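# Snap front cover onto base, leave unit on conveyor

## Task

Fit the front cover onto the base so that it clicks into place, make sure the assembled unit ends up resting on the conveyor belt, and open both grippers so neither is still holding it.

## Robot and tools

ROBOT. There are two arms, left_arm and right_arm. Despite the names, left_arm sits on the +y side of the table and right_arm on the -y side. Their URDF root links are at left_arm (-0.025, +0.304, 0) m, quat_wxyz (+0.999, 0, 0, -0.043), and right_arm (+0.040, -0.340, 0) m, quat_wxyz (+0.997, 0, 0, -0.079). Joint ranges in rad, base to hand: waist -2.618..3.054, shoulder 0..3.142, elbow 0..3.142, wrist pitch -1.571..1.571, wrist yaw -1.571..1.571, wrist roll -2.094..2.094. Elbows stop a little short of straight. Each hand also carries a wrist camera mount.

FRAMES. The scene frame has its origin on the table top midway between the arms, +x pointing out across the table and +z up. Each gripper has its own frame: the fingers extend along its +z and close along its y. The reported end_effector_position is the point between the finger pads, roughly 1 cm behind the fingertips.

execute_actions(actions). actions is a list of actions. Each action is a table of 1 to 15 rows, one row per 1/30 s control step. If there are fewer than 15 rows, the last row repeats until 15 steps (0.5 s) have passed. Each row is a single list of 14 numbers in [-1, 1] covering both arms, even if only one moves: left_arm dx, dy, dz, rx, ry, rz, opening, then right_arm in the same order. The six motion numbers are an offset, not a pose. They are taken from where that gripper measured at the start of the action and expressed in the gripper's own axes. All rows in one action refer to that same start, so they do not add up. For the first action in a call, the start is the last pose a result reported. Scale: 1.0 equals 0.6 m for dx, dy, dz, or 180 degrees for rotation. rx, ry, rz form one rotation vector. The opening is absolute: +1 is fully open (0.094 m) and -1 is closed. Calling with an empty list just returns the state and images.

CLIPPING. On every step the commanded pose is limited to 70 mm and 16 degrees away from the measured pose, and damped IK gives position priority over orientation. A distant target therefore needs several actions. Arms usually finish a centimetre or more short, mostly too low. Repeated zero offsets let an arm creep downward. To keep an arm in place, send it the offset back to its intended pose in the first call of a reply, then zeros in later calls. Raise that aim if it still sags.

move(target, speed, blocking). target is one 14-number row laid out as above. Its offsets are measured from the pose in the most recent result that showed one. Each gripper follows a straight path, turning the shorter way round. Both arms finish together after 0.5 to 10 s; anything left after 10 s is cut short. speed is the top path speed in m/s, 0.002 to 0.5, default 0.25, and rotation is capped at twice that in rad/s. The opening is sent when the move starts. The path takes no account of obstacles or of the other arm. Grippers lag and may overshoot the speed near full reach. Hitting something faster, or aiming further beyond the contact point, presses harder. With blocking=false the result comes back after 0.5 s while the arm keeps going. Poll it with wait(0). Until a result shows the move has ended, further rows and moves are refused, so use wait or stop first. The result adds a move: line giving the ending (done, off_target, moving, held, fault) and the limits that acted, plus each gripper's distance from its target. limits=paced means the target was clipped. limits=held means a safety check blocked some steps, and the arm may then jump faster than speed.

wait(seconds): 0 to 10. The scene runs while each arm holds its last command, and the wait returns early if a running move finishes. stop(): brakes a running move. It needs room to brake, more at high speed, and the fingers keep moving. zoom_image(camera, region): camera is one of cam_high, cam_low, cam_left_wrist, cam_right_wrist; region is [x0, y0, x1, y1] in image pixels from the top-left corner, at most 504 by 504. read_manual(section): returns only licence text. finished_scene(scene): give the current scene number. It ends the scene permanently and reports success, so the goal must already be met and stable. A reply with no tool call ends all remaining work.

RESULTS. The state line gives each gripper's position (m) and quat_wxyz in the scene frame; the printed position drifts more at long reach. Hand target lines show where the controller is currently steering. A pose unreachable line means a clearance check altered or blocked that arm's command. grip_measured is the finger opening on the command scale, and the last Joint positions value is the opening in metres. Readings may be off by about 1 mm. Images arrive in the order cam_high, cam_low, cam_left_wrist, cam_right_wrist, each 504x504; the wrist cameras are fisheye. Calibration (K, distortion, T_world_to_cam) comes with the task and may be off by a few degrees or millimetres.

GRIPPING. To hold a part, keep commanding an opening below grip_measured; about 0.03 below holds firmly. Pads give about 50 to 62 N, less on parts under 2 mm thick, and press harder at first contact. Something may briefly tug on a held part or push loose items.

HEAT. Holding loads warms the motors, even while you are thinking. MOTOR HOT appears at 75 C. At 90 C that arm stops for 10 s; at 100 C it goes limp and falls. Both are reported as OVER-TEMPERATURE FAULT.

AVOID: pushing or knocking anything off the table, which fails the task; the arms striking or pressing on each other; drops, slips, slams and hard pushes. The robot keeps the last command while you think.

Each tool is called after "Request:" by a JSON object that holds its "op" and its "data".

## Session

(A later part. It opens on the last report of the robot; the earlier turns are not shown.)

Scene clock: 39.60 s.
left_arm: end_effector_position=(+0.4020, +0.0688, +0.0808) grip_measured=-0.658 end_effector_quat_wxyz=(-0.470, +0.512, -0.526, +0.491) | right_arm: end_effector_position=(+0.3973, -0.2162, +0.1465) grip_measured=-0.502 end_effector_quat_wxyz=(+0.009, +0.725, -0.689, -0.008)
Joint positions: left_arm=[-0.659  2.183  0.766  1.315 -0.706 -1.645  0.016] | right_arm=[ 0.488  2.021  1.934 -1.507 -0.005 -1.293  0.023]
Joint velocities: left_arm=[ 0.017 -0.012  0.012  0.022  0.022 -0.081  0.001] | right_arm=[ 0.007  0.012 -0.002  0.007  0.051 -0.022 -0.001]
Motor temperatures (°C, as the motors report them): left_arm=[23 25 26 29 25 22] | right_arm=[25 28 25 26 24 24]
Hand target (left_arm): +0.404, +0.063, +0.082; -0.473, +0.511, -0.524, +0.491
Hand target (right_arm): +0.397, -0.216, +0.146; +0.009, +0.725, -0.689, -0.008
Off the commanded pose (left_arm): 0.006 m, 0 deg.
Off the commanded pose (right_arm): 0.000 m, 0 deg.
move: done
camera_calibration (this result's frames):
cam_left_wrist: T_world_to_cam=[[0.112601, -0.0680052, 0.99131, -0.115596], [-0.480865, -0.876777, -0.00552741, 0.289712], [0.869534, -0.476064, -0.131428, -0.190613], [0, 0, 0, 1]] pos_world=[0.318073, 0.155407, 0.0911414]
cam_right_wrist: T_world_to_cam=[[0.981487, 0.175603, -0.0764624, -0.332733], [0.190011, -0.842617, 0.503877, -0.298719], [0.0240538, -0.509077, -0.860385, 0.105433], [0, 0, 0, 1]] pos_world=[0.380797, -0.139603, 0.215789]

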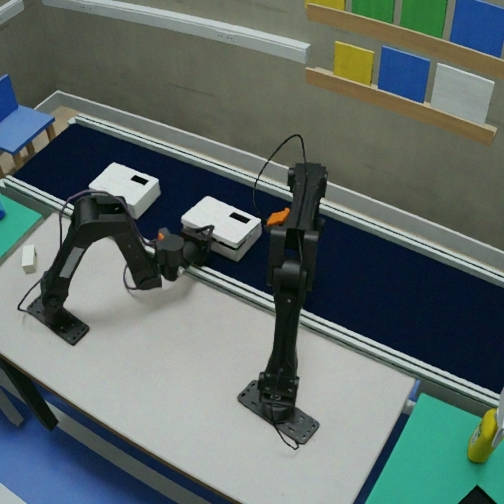

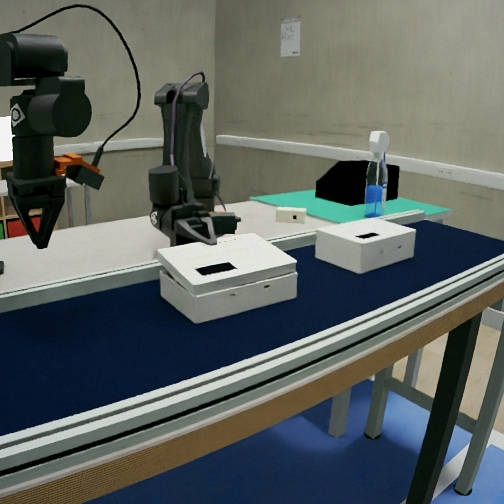

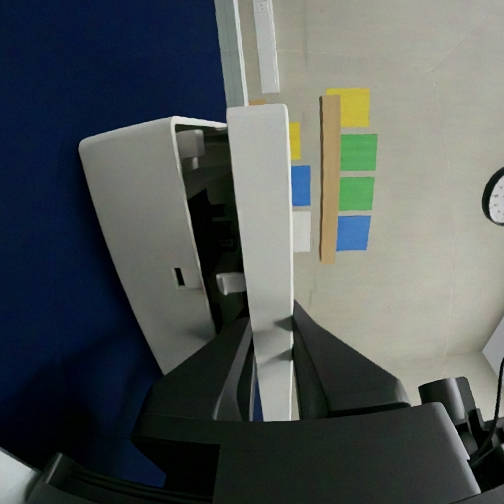

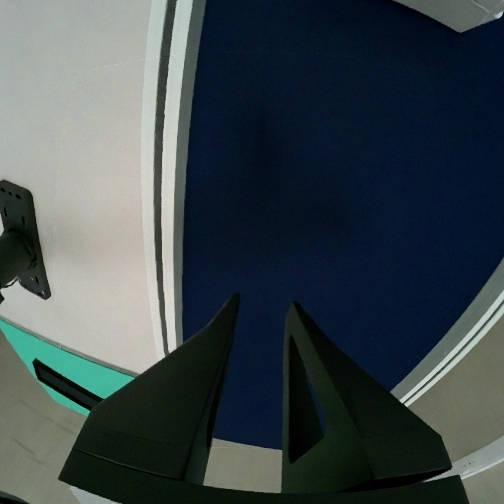

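Request:
{"op": "move", "data": {"target": [0,0,0.013,0,0,0,-1, 0,0,0,0,0,0,-0.5], "speed": 0.04}}

Request:
{"op": "move", "data": {"target": [0,-0.006,0,0,0,0,-0.5, 0,0,0,0,0,0,-0.5], "speed": 0.04}}

Request:
{"op": "move", "data": {"target": [0,-0.005,-0.06,0,0,0,-0.5, 0,0,0,0,0,0,-0.5], "speed": 0.05}}

Request:
{"op": "zoom_image", "data": {"camera": "cam_low", "region": [130, 170, 330, 340]}}

Request:
{"op": "zoom_image", "data": {"camera": "cam_high", "region": [130, 160, 290, 280]}}

Scene clock: 40.57 s.
left_arm: end_effector_position=(+0.4028, +0.0694, +0.0807) grip_measured=-0.658 end_effector_quat_wxyz=(-0.468, +0.513, -0.525, +0.492) | right_arm: end_effector_position=(+0.3973, -0.2162, +0.1465) grip_measured=-0.502 end_effector_quat_wxyz=(+0.009, +0.725, -0.689, -0.008)
Joint positions: left_arm=[-0.655  2.183  0.766  1.315 -0.701 -1.649  0.016] | right_arm=[ 0.488  2.021  1.934 -1.507 -0.005 -1.293  0.023]
Joint velocities: left_arm=[ 0.012  0.022 -0.012  0.022  0.066  0.051 -0.   ] | right_arm=[-0.002 -0.002 -0.017 -0.066  0.007 -0.007  0.001]
Motor temperatures (°C, as the motors report them): left_arm=[23 25 26 29 25 22] | right_arm=[25 28 25 26 24 24]
Hand target (left_arm): +0.410, +0.069, +0.080; -0.470, +0.512, -0.526, +0.491
Hand target (right_arm): +0.397, -0.216, +0.146; +0.009, +0.725, -0.689, -0.008
Off the commanded pose (left_arm): 0.007 m, 0 deg.
Off the commanded pose (right_arm): 0.000 m, 0 deg.
move: done
camera_calibration (this result's frames):
cam_left_wrist: T_world_to_cam=[[0.112997, -0.0640046, 0.991532, -0.11604], [-0.481922, -0.876213, -0.00163974, 0.290669], [0.868897, -0.477656, -0.129855, -0.190769], [0, 0, 0, 1]] pos_world=[0.318951, 0.156139, 0.0907621]
cam_right_wrist: T_world_to_cam=[[0.981487, 0.175603, -0.0764624, -0.332733], [0.190011, -0.842617, 0.503877, -0.298719], [0.0240538, -0.509077, -0.860385, 0.105433], [0, 0, 0, 1]] pos_world=[0.380797, -0.139603, 0.215789]

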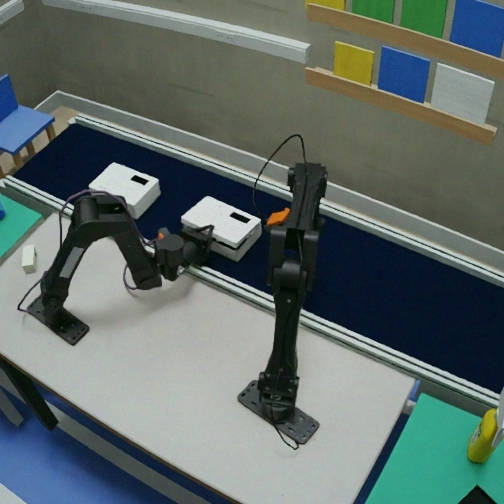

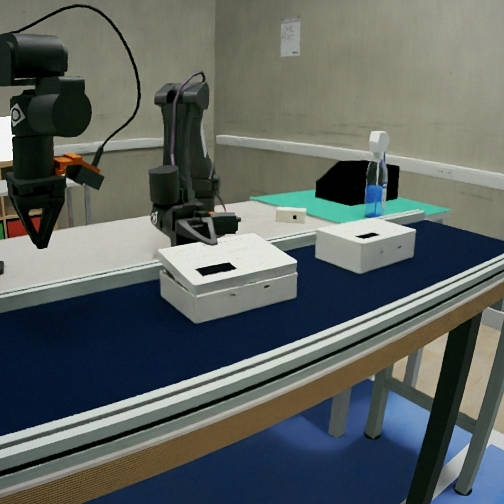

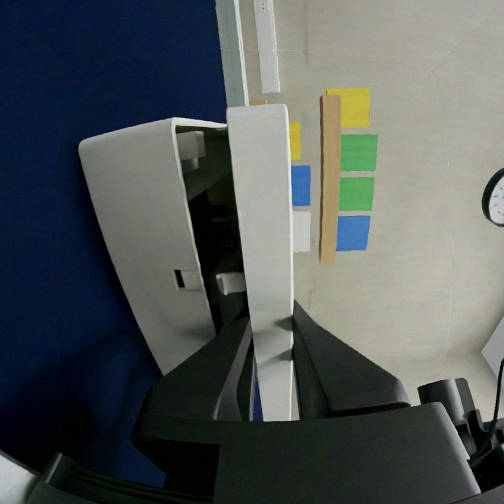

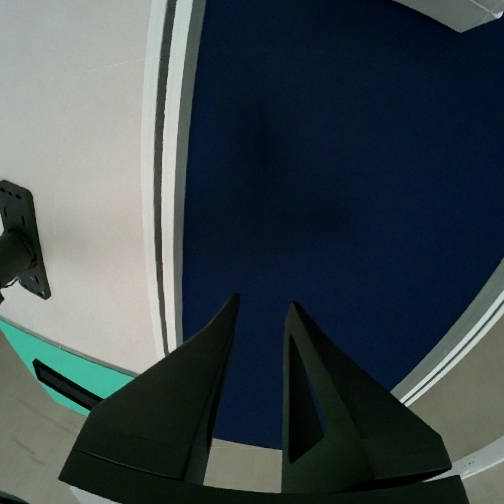

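Scene clock: 41.27 s.
left_arm: end_effector_position=(+0.4028, +0.0694, +0.0807) grip_measured=-0.503 end_effector_quat_wxyz=(-0.468, +0.513, -0.525, +0.492) | right_arm: end_effector_position=(+0.3973, -0.2162, +0.1465) grip_measured=-0.502 end_effector_quat_wxyz=(+0.009, +0.725, -0.689, -0.008)
Joint positions: left_arm=[-0.655  2.183  0.766  1.315 -0.701 -1.651  0.023] | right_arm=[ 0.488  2.021  1.934 -1.507 -0.005 -1.293  0.023]
Joint velocities: left_arm=[ 0.002 -0.002  0.012  0.007  0.037 -0.066 -0.   ] | right_arm=[-0.007  0.007 -0.002 -0.007  0.051  0.022 -0.   ]
Motor temperatures (°C, as the motors report them): left_arm=[23 25 26 29 25 22] | right_arm=[25 28 25 26 24 24]
Hand target (left_arm): +0.403, +0.069, +0.084; -0.468, +0.513, -0.525, +0.492
Hand target (right_arm): +0.397, -0.216, +0.146; +0.009, +0.725, -0.689, -0.008
Off the commanded pose (left_arm): 0.004 m, 0 deg.
Off the commanded pose (right_arm): 0.000 m, 0 deg.
move: done
camera_calibration (this result's frames):
cam_left_wrist: T_world_to_cam=[[0.113061, -0.0624838, 0.991621, -0.116179], [-0.481818, -0.876271, -0.000280374, 0.290522], [0.868947, -0.47775, -0.129178, -0.190837], [0, 0, 0, 1]] pos_world=[0.318941, 0.156144, 0.090635]
cam_right_wrist: T_world_to_cam=[[0.981487, 0.175603, -0.0764624, -0.332733], [0.190011, -0.842617, 0.503877, -0.298719], [0.0240538, -0.509077, -0.860385, 0.105433], [0, 0, 0, 1]] pos_world=[0.380797, -0.139603, 0.215789]

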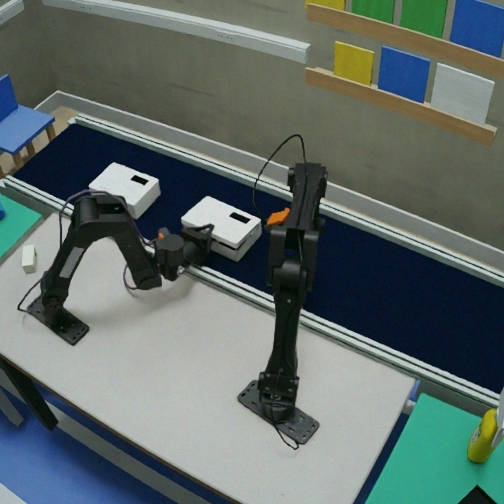

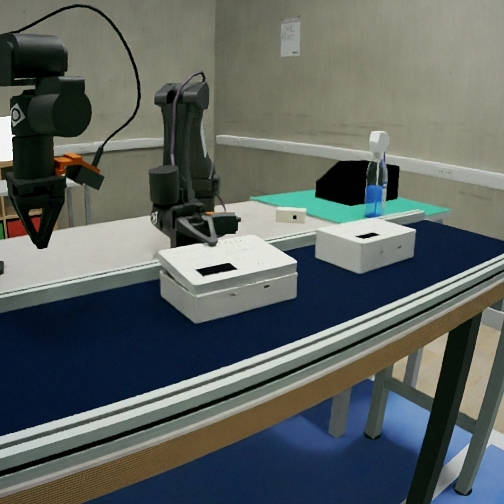

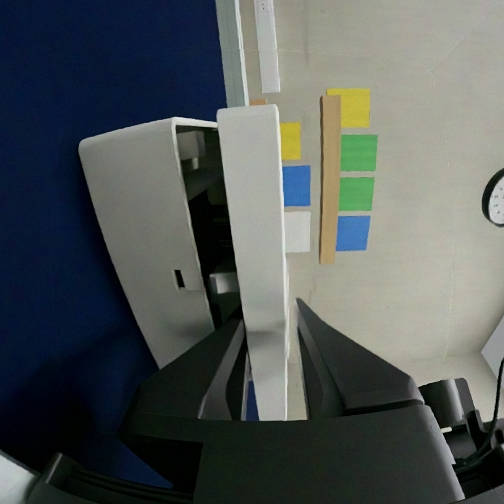

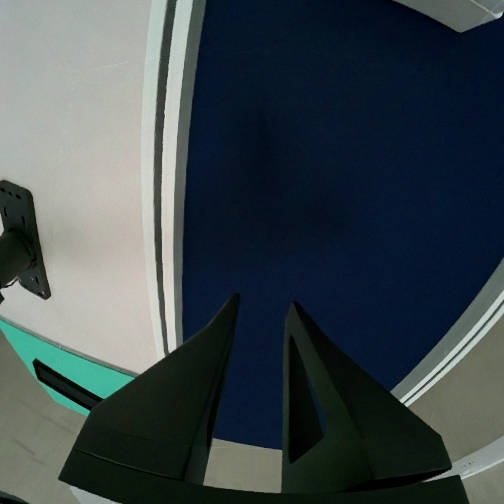

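Scene clock: 42.37 s.
left_arm: end_effector_position=(+0.3720, +0.0678, +0.0849) grip_measured=-0.502 end_effector_quat_wxyz=(-0.464, +0.512, -0.527, +0.495) | right_arm: end_effector_position=(+0.3973, -0.2162, +0.1465) grip_measured=-0.502 end_effector_quat_wxyz=(+0.009, +0.725, -0.689, -0.008)
Joint positions: left_arm=[-0.721  2.125  0.67   1.347 -0.758 -1.663  0.023] | right_arm=[ 0.488  2.021  1.934 -1.507 -0.005 -1.293  0.023]
Joint velocities: left_arm=[-0.027 -0.002  0.002 -0.037 -0.051 -0.007 -0.   ] | right_arm=[-0.027 -0.012 -0.007  0.022 -0.037  0.037 -0.001]
Motor temperatures (°C, as the motors report them): left_arm=[23 26 26 29 25 22] | right_arm=[25 28 25 26 24 24]
Hand target (left_arm): +0.367, +0.070, +0.087; -0.468, +0.513, -0.525, +0.493
Hand target (right_arm): +0.397, -0.216, +0.146; +0.009, +0.725, -0.689, -0.008
Off the commanded pose (left_arm): 0.006 m, 1 deg.
Off the commanded pose (right_arm): 0.000 m, 0 deg.
move: done
camera_calibration (this result's frames):
cam_left_wrist: T_world_to_cam=[[0.113815, -0.0599597, 0.991691, -0.117386], [-0.488901, -0.872333, 0.00336732, 0.276377], [0.864883, -0.485222, -0.128599, -0.162367], [0, 0, 0, 1]] pos_world=[0.28891, 0.15527, 0.0945999]
cam_right_wrist: T_world_to_cam=[[0.981487, 0.175603, -0.0764624, -0.332733], [0.190011, -0.842617, 0.503877, -0.298719], [0.0240538, -0.509077, -0.860385, 0.105433], [0, 0, 0, 1]] pos_world=[0.380797, -0.139603, 0.215789]

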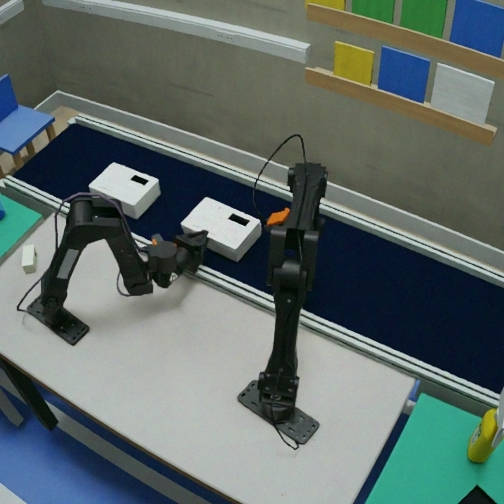

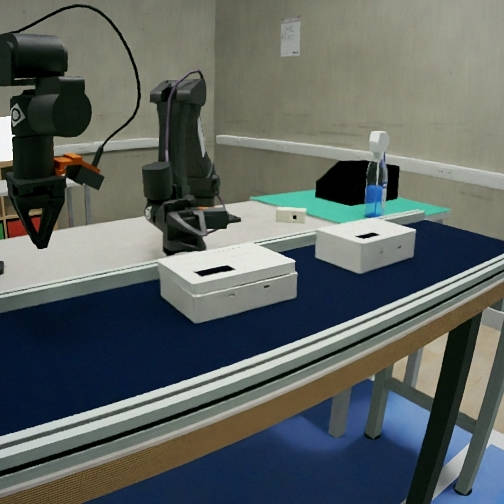

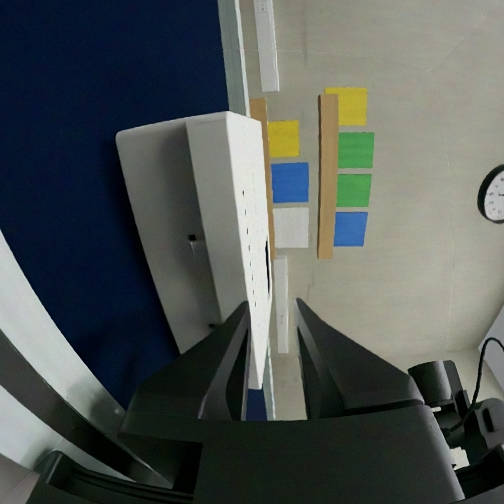

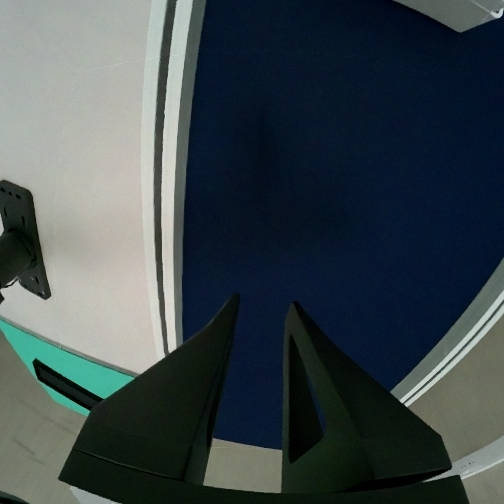

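Region (130, 170, 330, 340) of cam_low's 504x504 image, scaled by 2.520, with more detail than that image has; it fills the top 428 rows of this view, and the rest is white.

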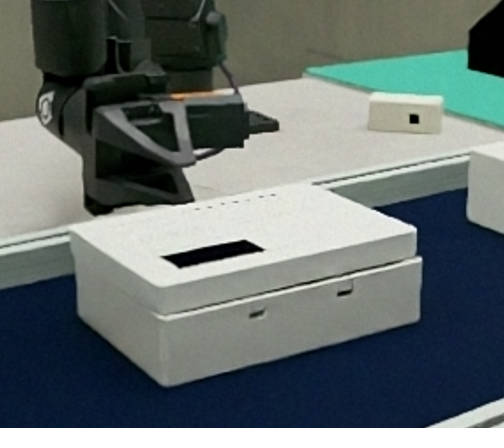

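Region (130, 160, 290, 280) of cam_high's 504x504 image, scaled by 3.150, with more detail than that image has; it fills the top 378 rows of this view, and the rest is white.

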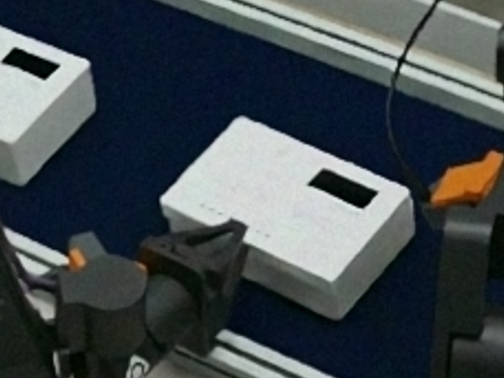

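Request:
{"op": "move", "data": {"target": [0,0.022,0,0,0,0,-0.3, 0,0,0,0,0,0,-0.5], "speed": 0.05}}

Request:
{"op": "move", "data": {"target": [0,-0.003,0.035,0,0,0,-0.3, 0,0,0,0,0,0,-0.5], "speed": 0.03}}

Request:
{"op": "zoom_image", "data": {"camera": "cam_high", "region": [130, 160, 290, 280]}}

Scene clock: 43.57 s.
left_arm: end_effector_position=(+0.3721, +0.0682, +0.0828) grip_measured=-0.303 end_effector_quat_wxyz=(-0.465, +0.513, -0.515, +0.506) | right_arm: end_effector_position=(+0.3973, -0.2162, +0.1465) grip_measured=-0.502 end_effector_quat_wxyz=(+0.009, +0.725, -0.689, -0.008)
Joint positions: left_arm=[-0.721  2.162  0.67   1.414 -0.759 -1.665  0.033] | right_arm=[ 0.488  2.021  1.934 -1.507 -0.005 -1.293  0.023]
Joint velocities: left_arm=[ 0.017 -0.007 -0.017 -0.037 -0.051  0.022  0.   ] | right_arm=[ 0.012 -0.002  0.007 -0.051 -0.022 -0.037 -0.001]
Motor temperatures (°C, as the motors report them): left_arm=[23 26 26 29 25 22] | right_arm=[25 28 25 26 24 24]
Hand target (left_arm): +0.371, +0.068, +0.072; -0.465, +0.512, -0.527, +0.495
Hand target (right_arm): +0.397, -0.216, +0.146; +0.009, +0.725, -0.689, -0.008
Off the commanded pose (left_arm): 0.011 m, 2 deg.
Off the commanded pose (right_arm): 0.000 m, 0 deg.
move: off_target (left_arm)
camera_calibration (this result's frames):
cam_left_wrist: T_world_to_cam=[[0.0928631, -0.0364872, 0.99501, -0.109348], [-0.487331, -0.873113, 0.0134648, 0.275324], [0.868265, -0.48615, -0.0988614, -0.166136], [0, 0, 0, 1]] pos_world=[0.288578, 0.155633, 0.088671]
cam_right_wrist: T_world_to_cam=[[0.981487, 0.175603, -0.0764624, -0.332733], [0.190011, -0.842617, 0.503877, -0.298719], [0.0240538, -0.509077, -0.860385, 0.105433], [0, 0, 0, 1]] pos_world=[0.380797, -0.139603, 0.215789]

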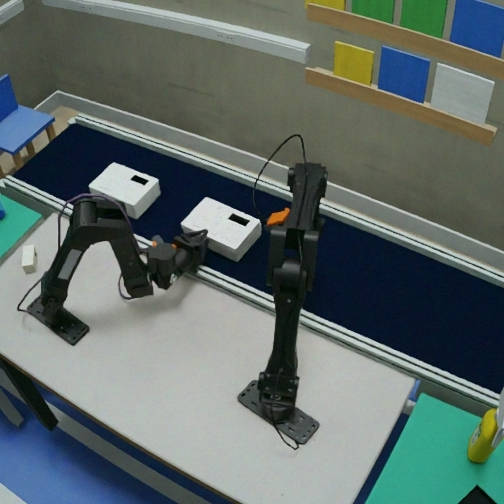

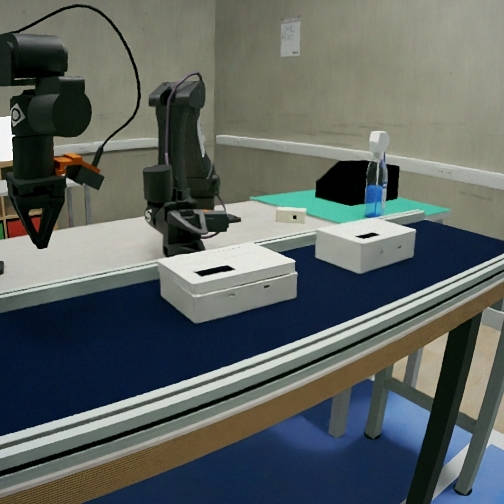

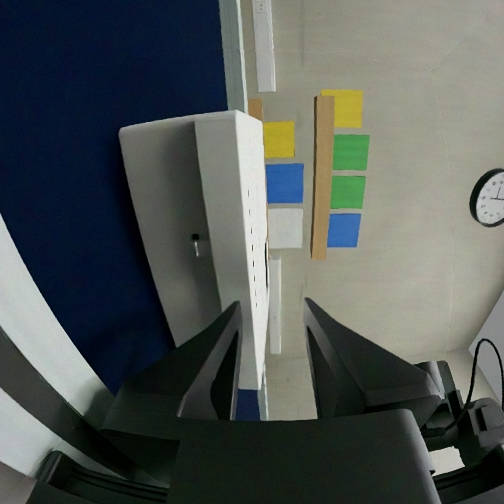

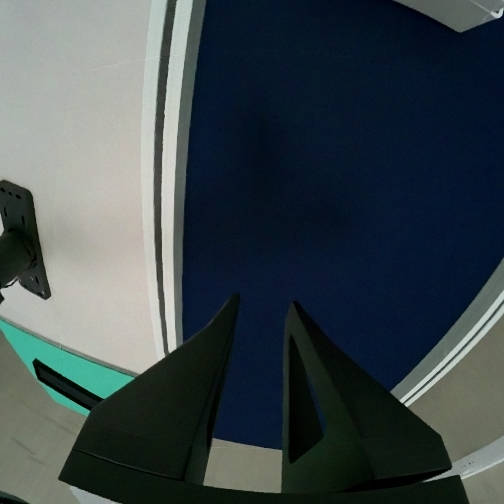

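Scene clock: 44.53 s.
left_arm: end_effector_position=(+0.3866, +0.0687, +0.0892) grip_measured=-0.303 end_effector_quat_wxyz=(-0.465, +0.514, -0.506, +0.514) | right_arm: end_effector_position=(+0.3973, -0.2162, +0.1465) grip_measured=-0.502 end_effector_quat_wxyz=(+0.009, +0.725, -0.689, -0.008)
Joint positions: left_arm=[-0.689  2.17   0.712  1.404 -0.731 -1.665  0.033] | right_arm=[ 0.488  2.021  1.934 -1.507 -0.005 -1.293  0.023]
Joint velocities: left_arm=[-0.017 -0.022 -0.017  0.007 -0.051  0.007 -0.001] | right_arm=[-0.002 -0.012  0.002 -0.081  0.022  0.022 -0.   ]
Motor temperatures (°C, as the motors report them): left_arm=[23 26 26 29 25 22] | right_arm=[25 28 25 26 24 24]
Hand target (left_arm): +0.393, +0.068, +0.083; -0.464, +0.513, -0.515, +0.506
Hand target (right_arm): +0.397, -0.216, +0.146; +0.009, +0.725, -0.689, -0.008
Off the commanded pose (left_arm): 0.009 m, 1 deg.
Off the commanded pose (right_arm): 0.000 m, 0 deg.
move: done
camera_calibration (this result's frames):
cam_left_wrist: T_world_to_cam=[[0.0769081, -0.0173296, 0.996888, -0.112426], [-0.484566, -0.874473, 0.0221819, 0.281056], [0.871367, -0.484764, -0.0756514, -0.181275], [0, 0, 0, 1]] pos_world=[0.302794, 0.155952, 0.0921284]
cam_right_wrist: T_world_to_cam=[[0.981487, 0.175603, -0.0764624, -0.332733], [0.190011, -0.842617, 0.503877, -0.298719], [0.0240538, -0.509077, -0.860385, 0.105433], [0, 0, 0, 1]] pos_world=[0.380797, -0.139603, 0.215789]

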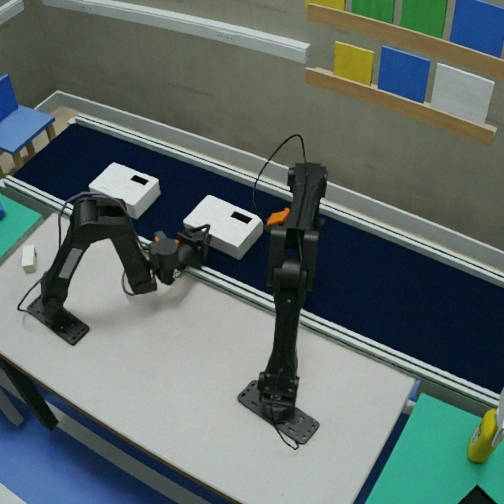

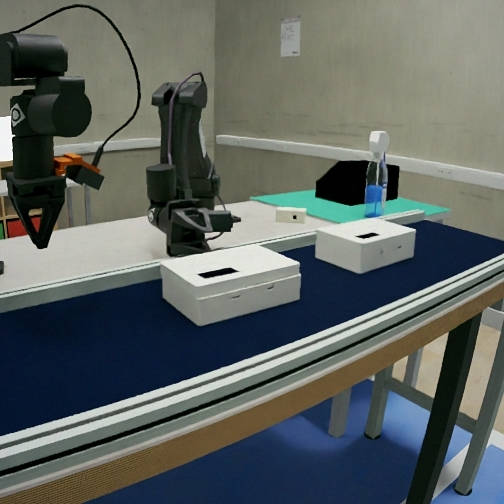

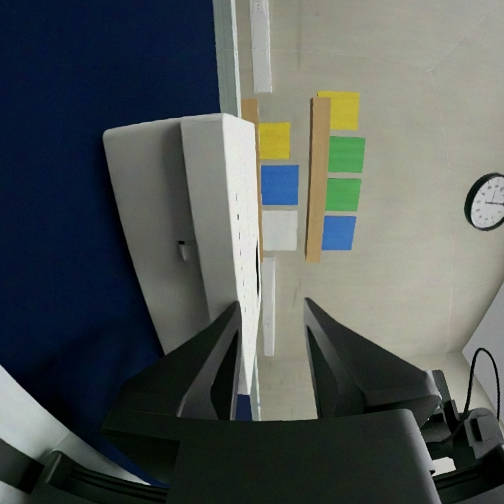

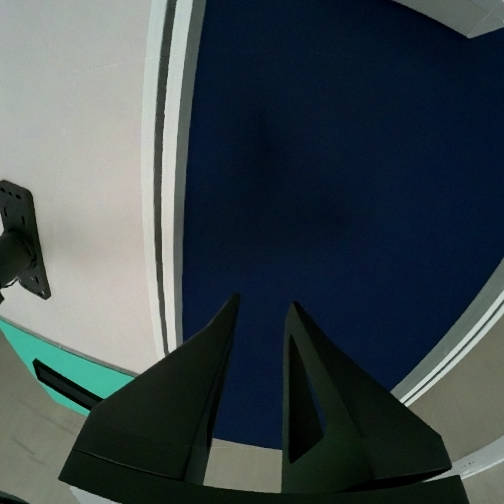

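Region (130, 160, 290, 280) of cam_high's 504x504 image, scaled by 3.150, with more detail than that image has; it fills the top 378 rows of this view, and the rest is white.

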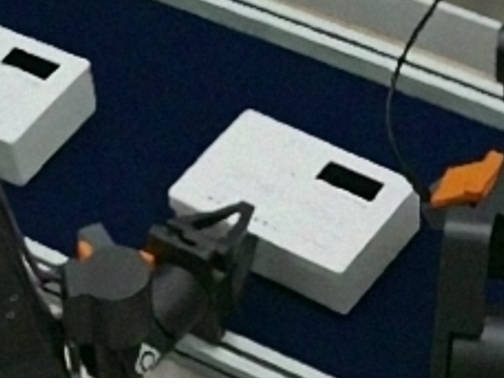

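Request:
{"op": "move", "data": {"target": [0,0.024,-0.022,-0.111,0,0,-0.3, 0,0,0,0,0,0,-0.5], "speed": 0.08}}

Scene clock: 47.93 s.
left_arm: end_effector_position=(+0.3698, +0.0697, +0.0671) grip_measured=-0.303 end_effector_quat_wxyz=(-0.368, +0.589, -0.587, +0.416) | right_arm: end_effector_position=(+0.3973, -0.2162, +0.1465) grip_measured=-0.502 end_effector_quat_wxyz=(+0.009, +0.725, -0.689, -0.008)
Joint positions: left_arm=[-0.689  1.901  0.75   0.649 -0.65  -1.953  0.033] | right_arm=[ 0.488  2.021  1.934 -1.507 -0.005 -1.293  0.023]
Joint velocities: left_arm=[ 0.017  0.002 -0.017 -0.11  -0.007 -0.037  0.001] | right_arm=[-0.007  0.007 -0.017 -0.095 -0.022 -0.066 -0.   ]
Motor temperatures (°C, as the motors report them): left_arm=[23 26 26 29 25 22] | right_arm=[25 28 25 26 24 24]
Hand target (left_arm): +0.373, +0.068, +0.075; -0.367, +0.589, -0.586, +0.418
Hand target (right_arm): +0.397, -0.216, +0.146; +0.009, +0.725, -0.689, -0.008
Off the commanded pose (left_arm): 0.009 m, 0 deg.
Off the commanded pose (right_arm): 0.000 m, 0 deg.
move: done
camera_calibration (this result's frames):
cam_left_wrist: T_world_to_cam=[[0.41615, -0.0353723, 0.908608, -0.207356], [-0.463203, -0.86812, 0.178355, 0.255372], [0.782472, -0.495092, -0.377653, -0.113953], [0, 0, 0, 1]] pos_world=[0.293745, 0.157942, 0.0998236]
cam_right_wrist: T_world_to_cam=[[0.981487, 0.175603, -0.0764624, -0.332733], [0.190011, -0.842617, 0.503877, -0.298719], [0.0240538, -0.509077, -0.860385, 0.105433], [0, 0, 0, 1]] pos_world=[0.380797, -0.139603, 0.215789]

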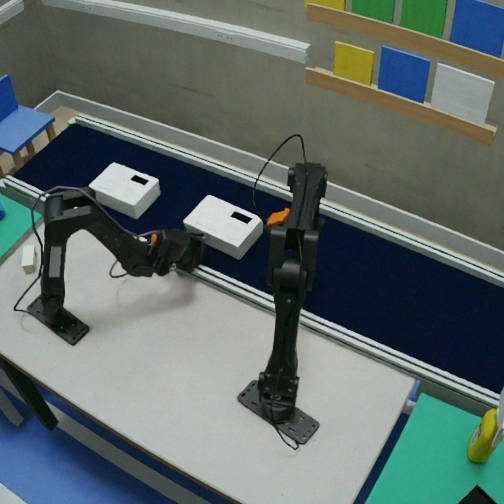

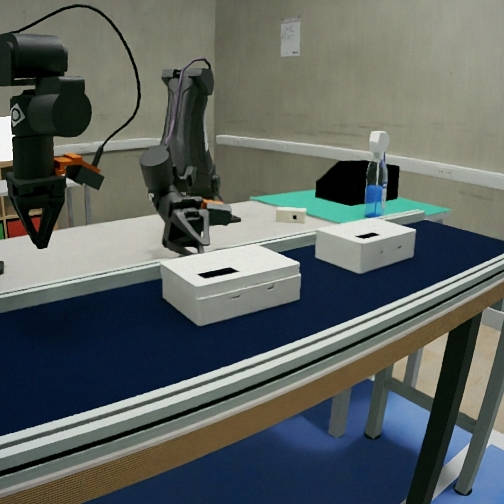

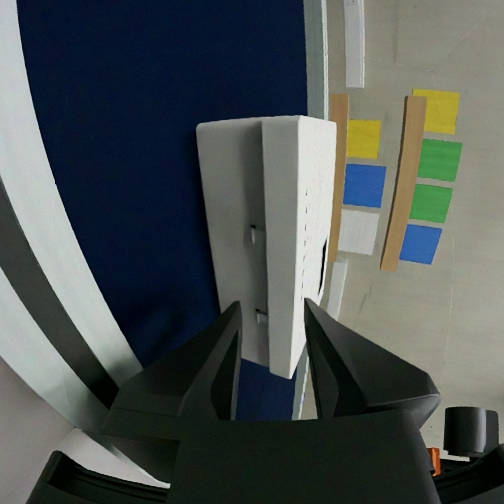

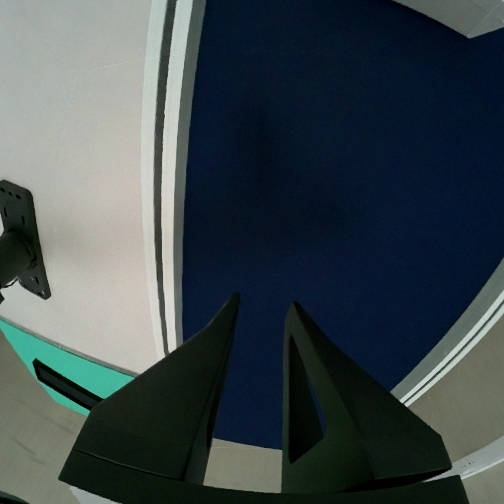

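Request:
{"op": "move", "data": {"target": [0,-0.03,0.038,0,0,0,-0.15, 0,0,0,0,0,0,-0.5], "speed": 0.04}}

Request:
{"op": "zoom_image", "data": {"camera": "cam_high", "region": [130, 160, 290, 280]}}

Scene clock: 49.23 s.
left_arm: end_effector_position=(+0.3939, +0.0682, +0.0798) grip_measured=-0.153 end_effector_quat_wxyz=(-0.366, +0.591, -0.576, +0.430) | right_arm: end_effector_position=(+0.3973, -0.2162, +0.1465) grip_measured=-0.502 end_effector_quat_wxyz=(+0.009, +0.725, -0.689, -0.008)
Joint positions: left_arm=[-0.642  1.922  0.822  0.643 -0.607 -1.938  0.04 ] | right_arm=[ 0.488  2.021  1.934 -1.507 -0.005 -1.293  0.023]
Joint velocities: left_arm=[-0.007  0.002  0.002  0.051  0.066  0.007 -0.001] | right_arm=[ 0.012 -0.007 -0.002 -0.007 -0.081  0.022 -0.   ]
Motor temperatures (°C, as the motors report them): left_arm=[23 26 26 28 25 22] | right_arm=[25 28 25 26 24 24]
Hand target (left_arm): +0.398, +0.069, +0.075; -0.368, +0.588, -0.587, +0.417
Hand target (right_arm): +0.397, -0.216, +0.146; +0.009, +0.725, -0.689, -0.008
Off the commanded pose (left_arm): 0.006 m, 2 deg.
Off the commanded pose (right_arm): 0.000 m, 0 deg.
move: done
camera_calibration (this result's frames):
cam_left_wrist: T_world_to_cam=[[0.39784, -0.00635917, 0.917433, -0.224395], [-0.464218, -0.863917, 0.195318, 0.261732], [0.791344, -0.503594, -0.346653, -0.134161], [0, 0, 0, 1]] pos_world=[0.316942, 0.157125, 0.108239]
cam_right_wrist: T_world_to_cam=[[0.981487, 0.175603, -0.0764624, -0.332733], [0.190011, -0.842617, 0.503877, -0.298719], [0.0240538, -0.509077, -0.860385, 0.105433], [0, 0, 0, 1]] pos_world=[0.380797, -0.139603, 0.215789]

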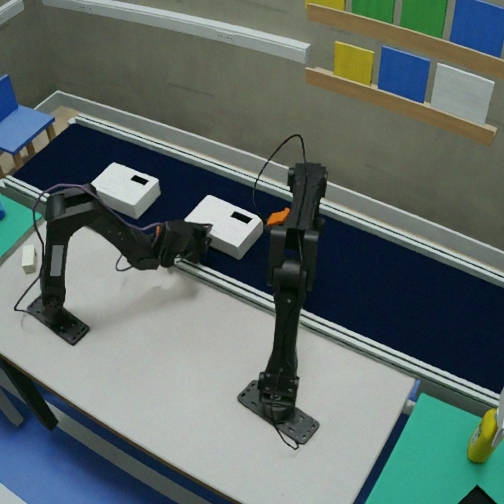

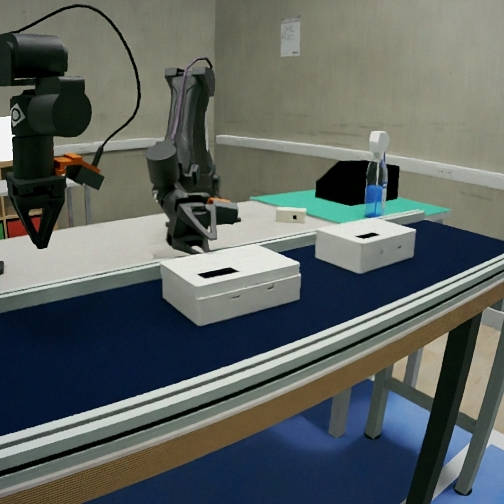

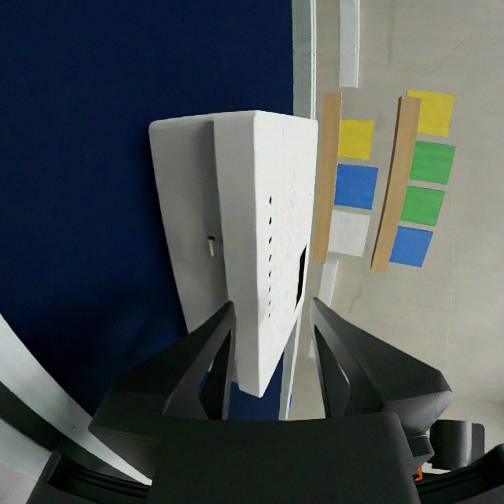

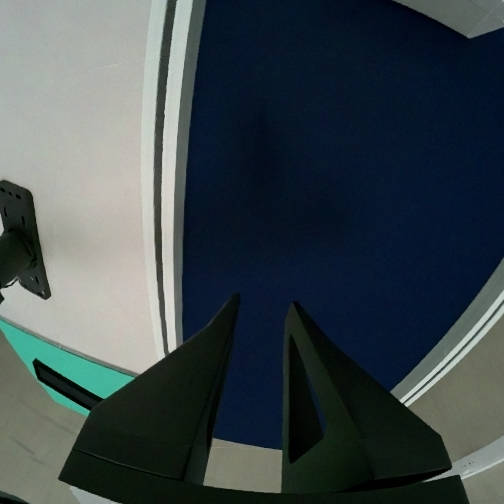

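Region (130, 160, 290, 280) of cam_high's 504x504 image, scaled by 3.150, with more detail than that image has; it fills the top 378 rows of this view, and the rest is white.

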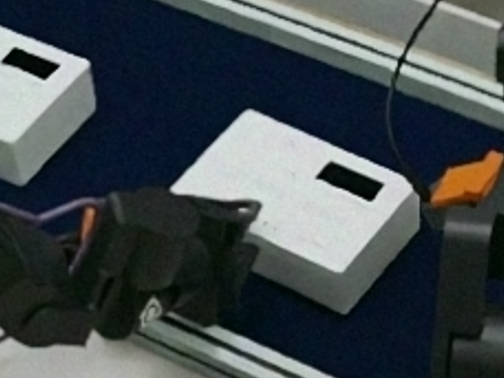

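Request:
{"op": "move", "data": {"target": [0,0.016,0.006,0,0,0,-0.15, 0,0,0,0,0,0,-0.5], "speed": 0.03}}

Request:
{"op": "move", "data": {"target": [0,-0.004,0.022,0,0,0,-0.15, 0,0,0,0,0,0,-0.5], "speed": 0.03}}

Scene clock: 50.17 s.
left_arm: end_effector_position=(+0.3955, +0.0665, +0.0764) grip_measured=-0.153 end_effector_quat_wxyz=(-0.365, +0.591, -0.573, +0.435) | right_arm: end_effector_position=(+0.3973, -0.2162, +0.1465) grip_measured=-0.502 end_effector_quat_wxyz=(+0.009, +0.725, -0.689, -0.008)
Joint positions: left_arm=[-0.642  1.944  0.822  0.676 -0.606 -1.939  0.04 ] | right_arm=[ 0.488  2.021  1.934 -1.507 -0.005 -1.293  0.023]
Joint velocities: left_arm=[-0.002 -0.002  0.002  0.051 -0.066  0.022 -0.   ] | right_arm=[-0.012 -0.002 -0.032  0.022 -0.066 -0.051 -0.001]
Motor temperatures (°C, as the motors report them): left_arm=[23 26 26 29 25 22] | right_arm=[25 28 25 26 24 24]
Hand target (left_arm): +0.394, +0.068, +0.070; -0.366, +0.591, -0.576, +0.430
Hand target (right_arm): +0.397, -0.216, +0.146; +0.009, +0.725, -0.689, -0.008
Off the commanded pose (left_arm): 0.007 m, 1 deg.
Off the commanded pose (right_arm): 0.000 m, 0 deg.
move: done
camera_calibration (this result's frames):
cam_left_wrist: T_world_to_cam=[[0.390402, 0.00247108, 0.920641, -0.219847], [-0.466116, -0.861828, 0.199972, 0.261952], [0.793928, -0.507195, -0.335307, -0.139148], [0, 0, 0, 1]] pos_world=[0.318402, 0.155726, 0.10336]
cam_right_wrist: T_world_to_cam=[[0.981487, 0.175603, -0.0764624, -0.332733], [0.190011, -0.842617, 0.503877, -0.298719], [0.0240538, -0.509077, -0.860385, 0.105433], [0, 0, 0, 1]] pos_world=[0.380797, -0.139603, 0.215789]

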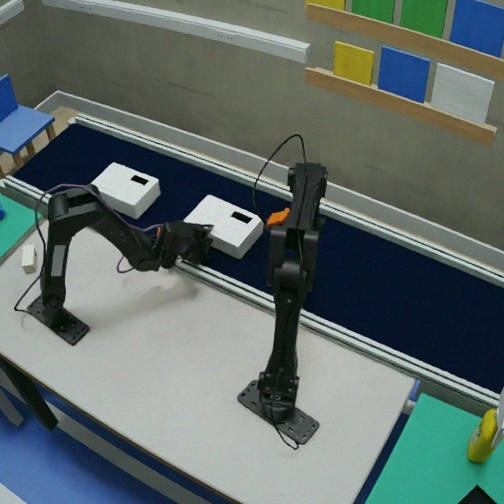

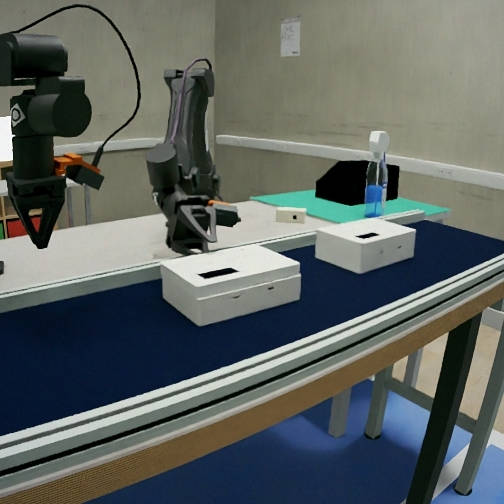

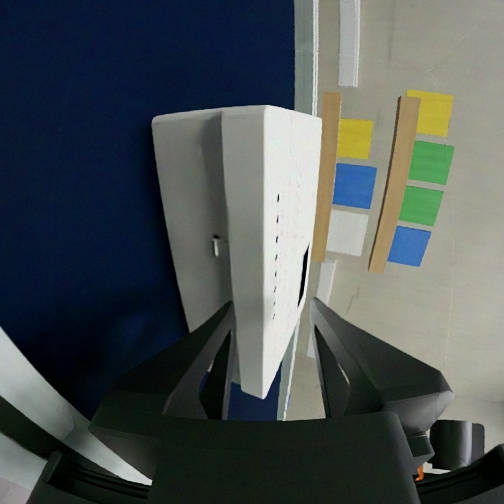

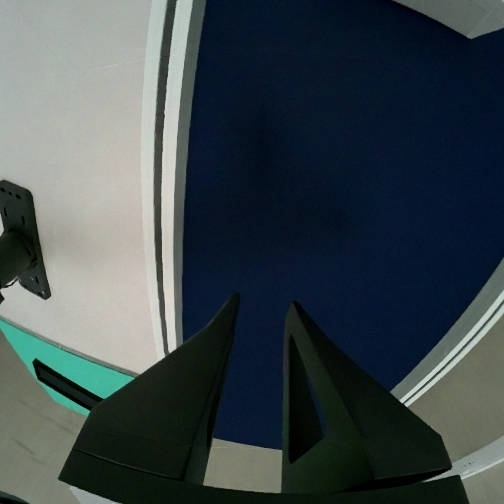

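Scene clock: 50.90 s.
left_arm: end_effector_position=(+0.4015, +0.0667, +0.0719) grip_measured=-0.153 end_effector_quat_wxyz=(-0.363, +0.593, -0.573, +0.434) | right_arm: end_effector_position=(+0.3973, -0.2162, +0.1465) grip_measured=-0.502 end_effector_quat_wxyz=(+0.009, +0.725, -0.689, -0.008)
Joint positions: left_arm=[-0.629  1.967  0.84   0.678 -0.593 -1.939  0.04 ] | right_arm=[ 0.488  2.021  1.934 -1.507 -0.005 -1.293  0.023]
Joint velocities: left_arm=[ 0.017  0.002 -0.007  0.051  0.022 -0.007 -0.002] | right_arm=[ 0.002 -0.007 -0.037  0.066 -0.066  0.007  0.001]
Motor temperatures (°C, as the motors report them): left_arm=[23 26 26 29 25 22] | right_arm=[25 28 25 26 24 24]
Hand target (left_arm): +0.409, +0.066, +0.074; -0.365, +0.591, -0.573, +0.436
Hand target (right_arm): +0.397, -0.216, +0.146; +0.009, +0.725, -0.689, -0.008
Off the commanded pose (left_arm): 0.008 m, 0 deg.
Off the commanded pose (right_arm): 0.000 m, 0 deg.
move: done
camera_calibration (this result's frames):
cam_left_wrist: T_world_to_cam=[[0.396438, 0.0043843, 0.918051, -0.220366], [-0.464016, -0.861901, 0.20449, 0.264643], [0.792165, -0.507058, -0.339656, -0.144219], [0, 0, 0, 1]] pos_world=[0.324406, 0.155935, 0.0992053]
cam_right_wrist: T_world_to_cam=[[0.981487, 0.175603, -0.0764624, -0.332733], [0.190011, -0.842617, 0.503877, -0.298719], [0.0240538, -0.509077, -0.860385, 0.105433], [0, 0, 0, 1]] pos_world=[0.380797, -0.139603, 0.215789]

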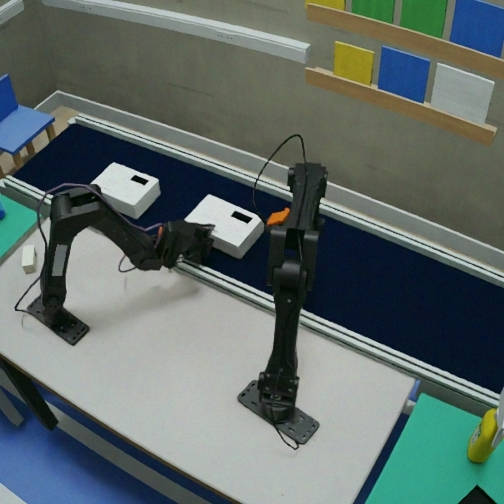

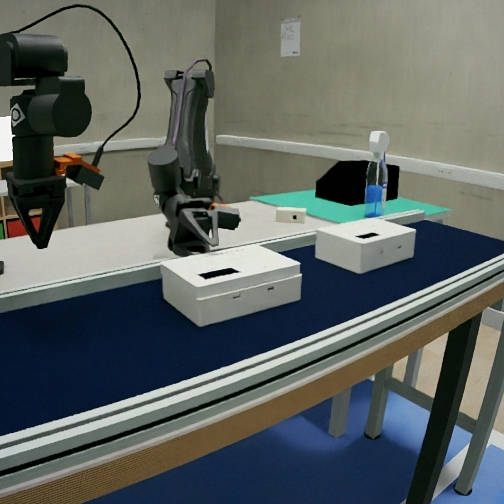

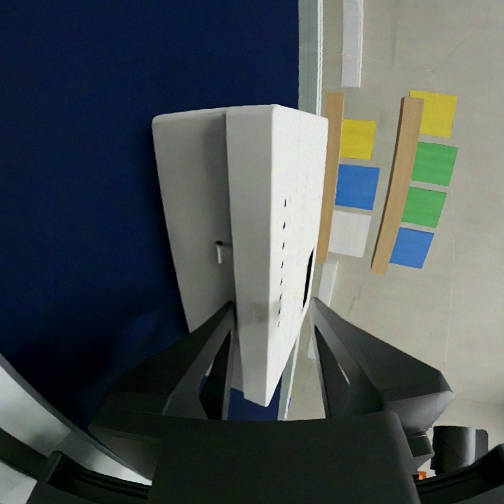

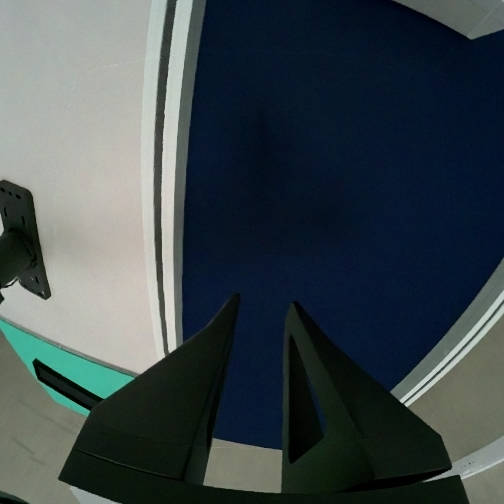

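Request:
{"op": "move", "data": {"target": [0,-0.034,-0.008,0,0,0,-0.15, 0,0,0,0,0,0,-0.5], "speed": 0.03}}

Request:
{"op": "zoom_image", "data": {"camera": "cam_low", "region": [130, 170, 330, 340]}}

Scene clock: 52.03 s.
left_arm: end_effector_position=(+0.3987, +0.0680, +0.0809) grip_measured=-0.153 end_effector_quat_wxyz=(-0.361, +0.593, -0.578, +0.430) | right_arm: end_effector_position=(+0.3973, -0.2162, +0.1465) grip_measured=-0.502 end_effector_quat_wxyz=(+0.009, +0.725, -0.689, -0.008)
Joint positions: left_arm=[-0.629  1.923  0.84   0.623 -0.588 -1.939  0.04 ] | right_arm=[ 0.488  2.021  1.934 -1.507 -0.005 -1.293  0.023]
Joint velocities: left_arm=[-0.007  0.007 -0.017 -0.007  0.037 -0.095 -0.   ] | right_arm=[-0.007 -0.002  0.017 -0.037 -0.066  0.022 -0.001]
Motor temperatures (°C, as the motors report them): left_arm=[23 26 26 29 25 22] | right_arm=[25 28 25 26 24 24]
Hand target (left_arm): +0.404, +0.068, +0.093; -0.363, +0.592, -0.573, +0.434
Hand target (right_arm): +0.397, -0.216, +0.146; +0.009, +0.725, -0.689, -0.008
Off the commanded pose (left_arm): 0.013 m, 1 deg.
Off the commanded pose (right_arm): 0.000 m, 0 deg.
move: off_target (left_arm)
camera_calibration (this result's frames):
cam_left_wrist: T_world_to_cam=[[0.405507, -0.00255654, 0.914089, -0.230382], [-0.466126, -0.860789, 0.204375, 0.263451], [0.786315, -0.508956, -0.350247, -0.134991], [0, 0, 0, 1]] pos_world=[0.322368, 0.157482, 0.109467]
cam_right_wrist: T_world_to_cam=[[0.981487, 0.175603, -0.0764624, -0.332733], [0.190011, -0.842617, 0.503877, -0.298719], [0.0240538, -0.509077, -0.860385, 0.105433], [0, 0, 0, 1]] pos_world=[0.380797, -0.139603, 0.215789]

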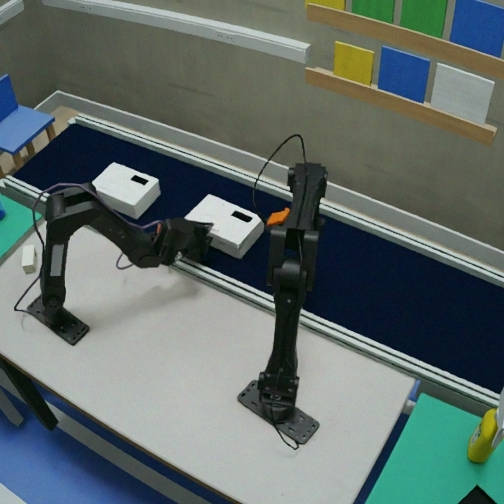

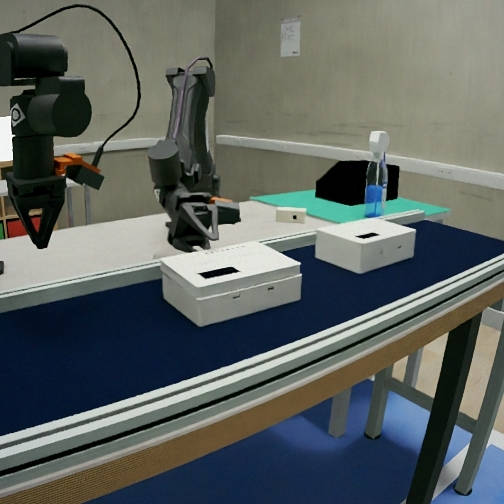

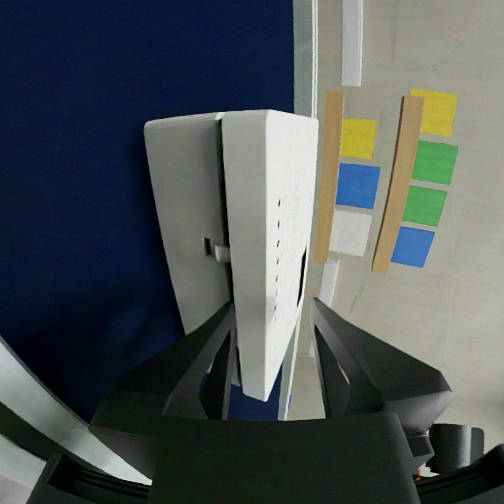

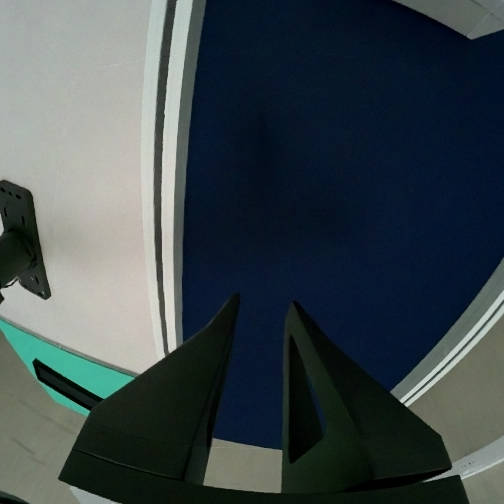

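Region (130, 170, 330, 340) of cam_low's 504x504 image, scaled by 2.520, with more detail than that image has; it fills the top 428 rows of this view, and the rest is white.

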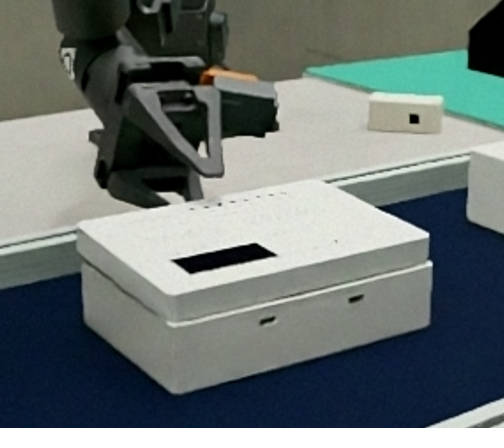

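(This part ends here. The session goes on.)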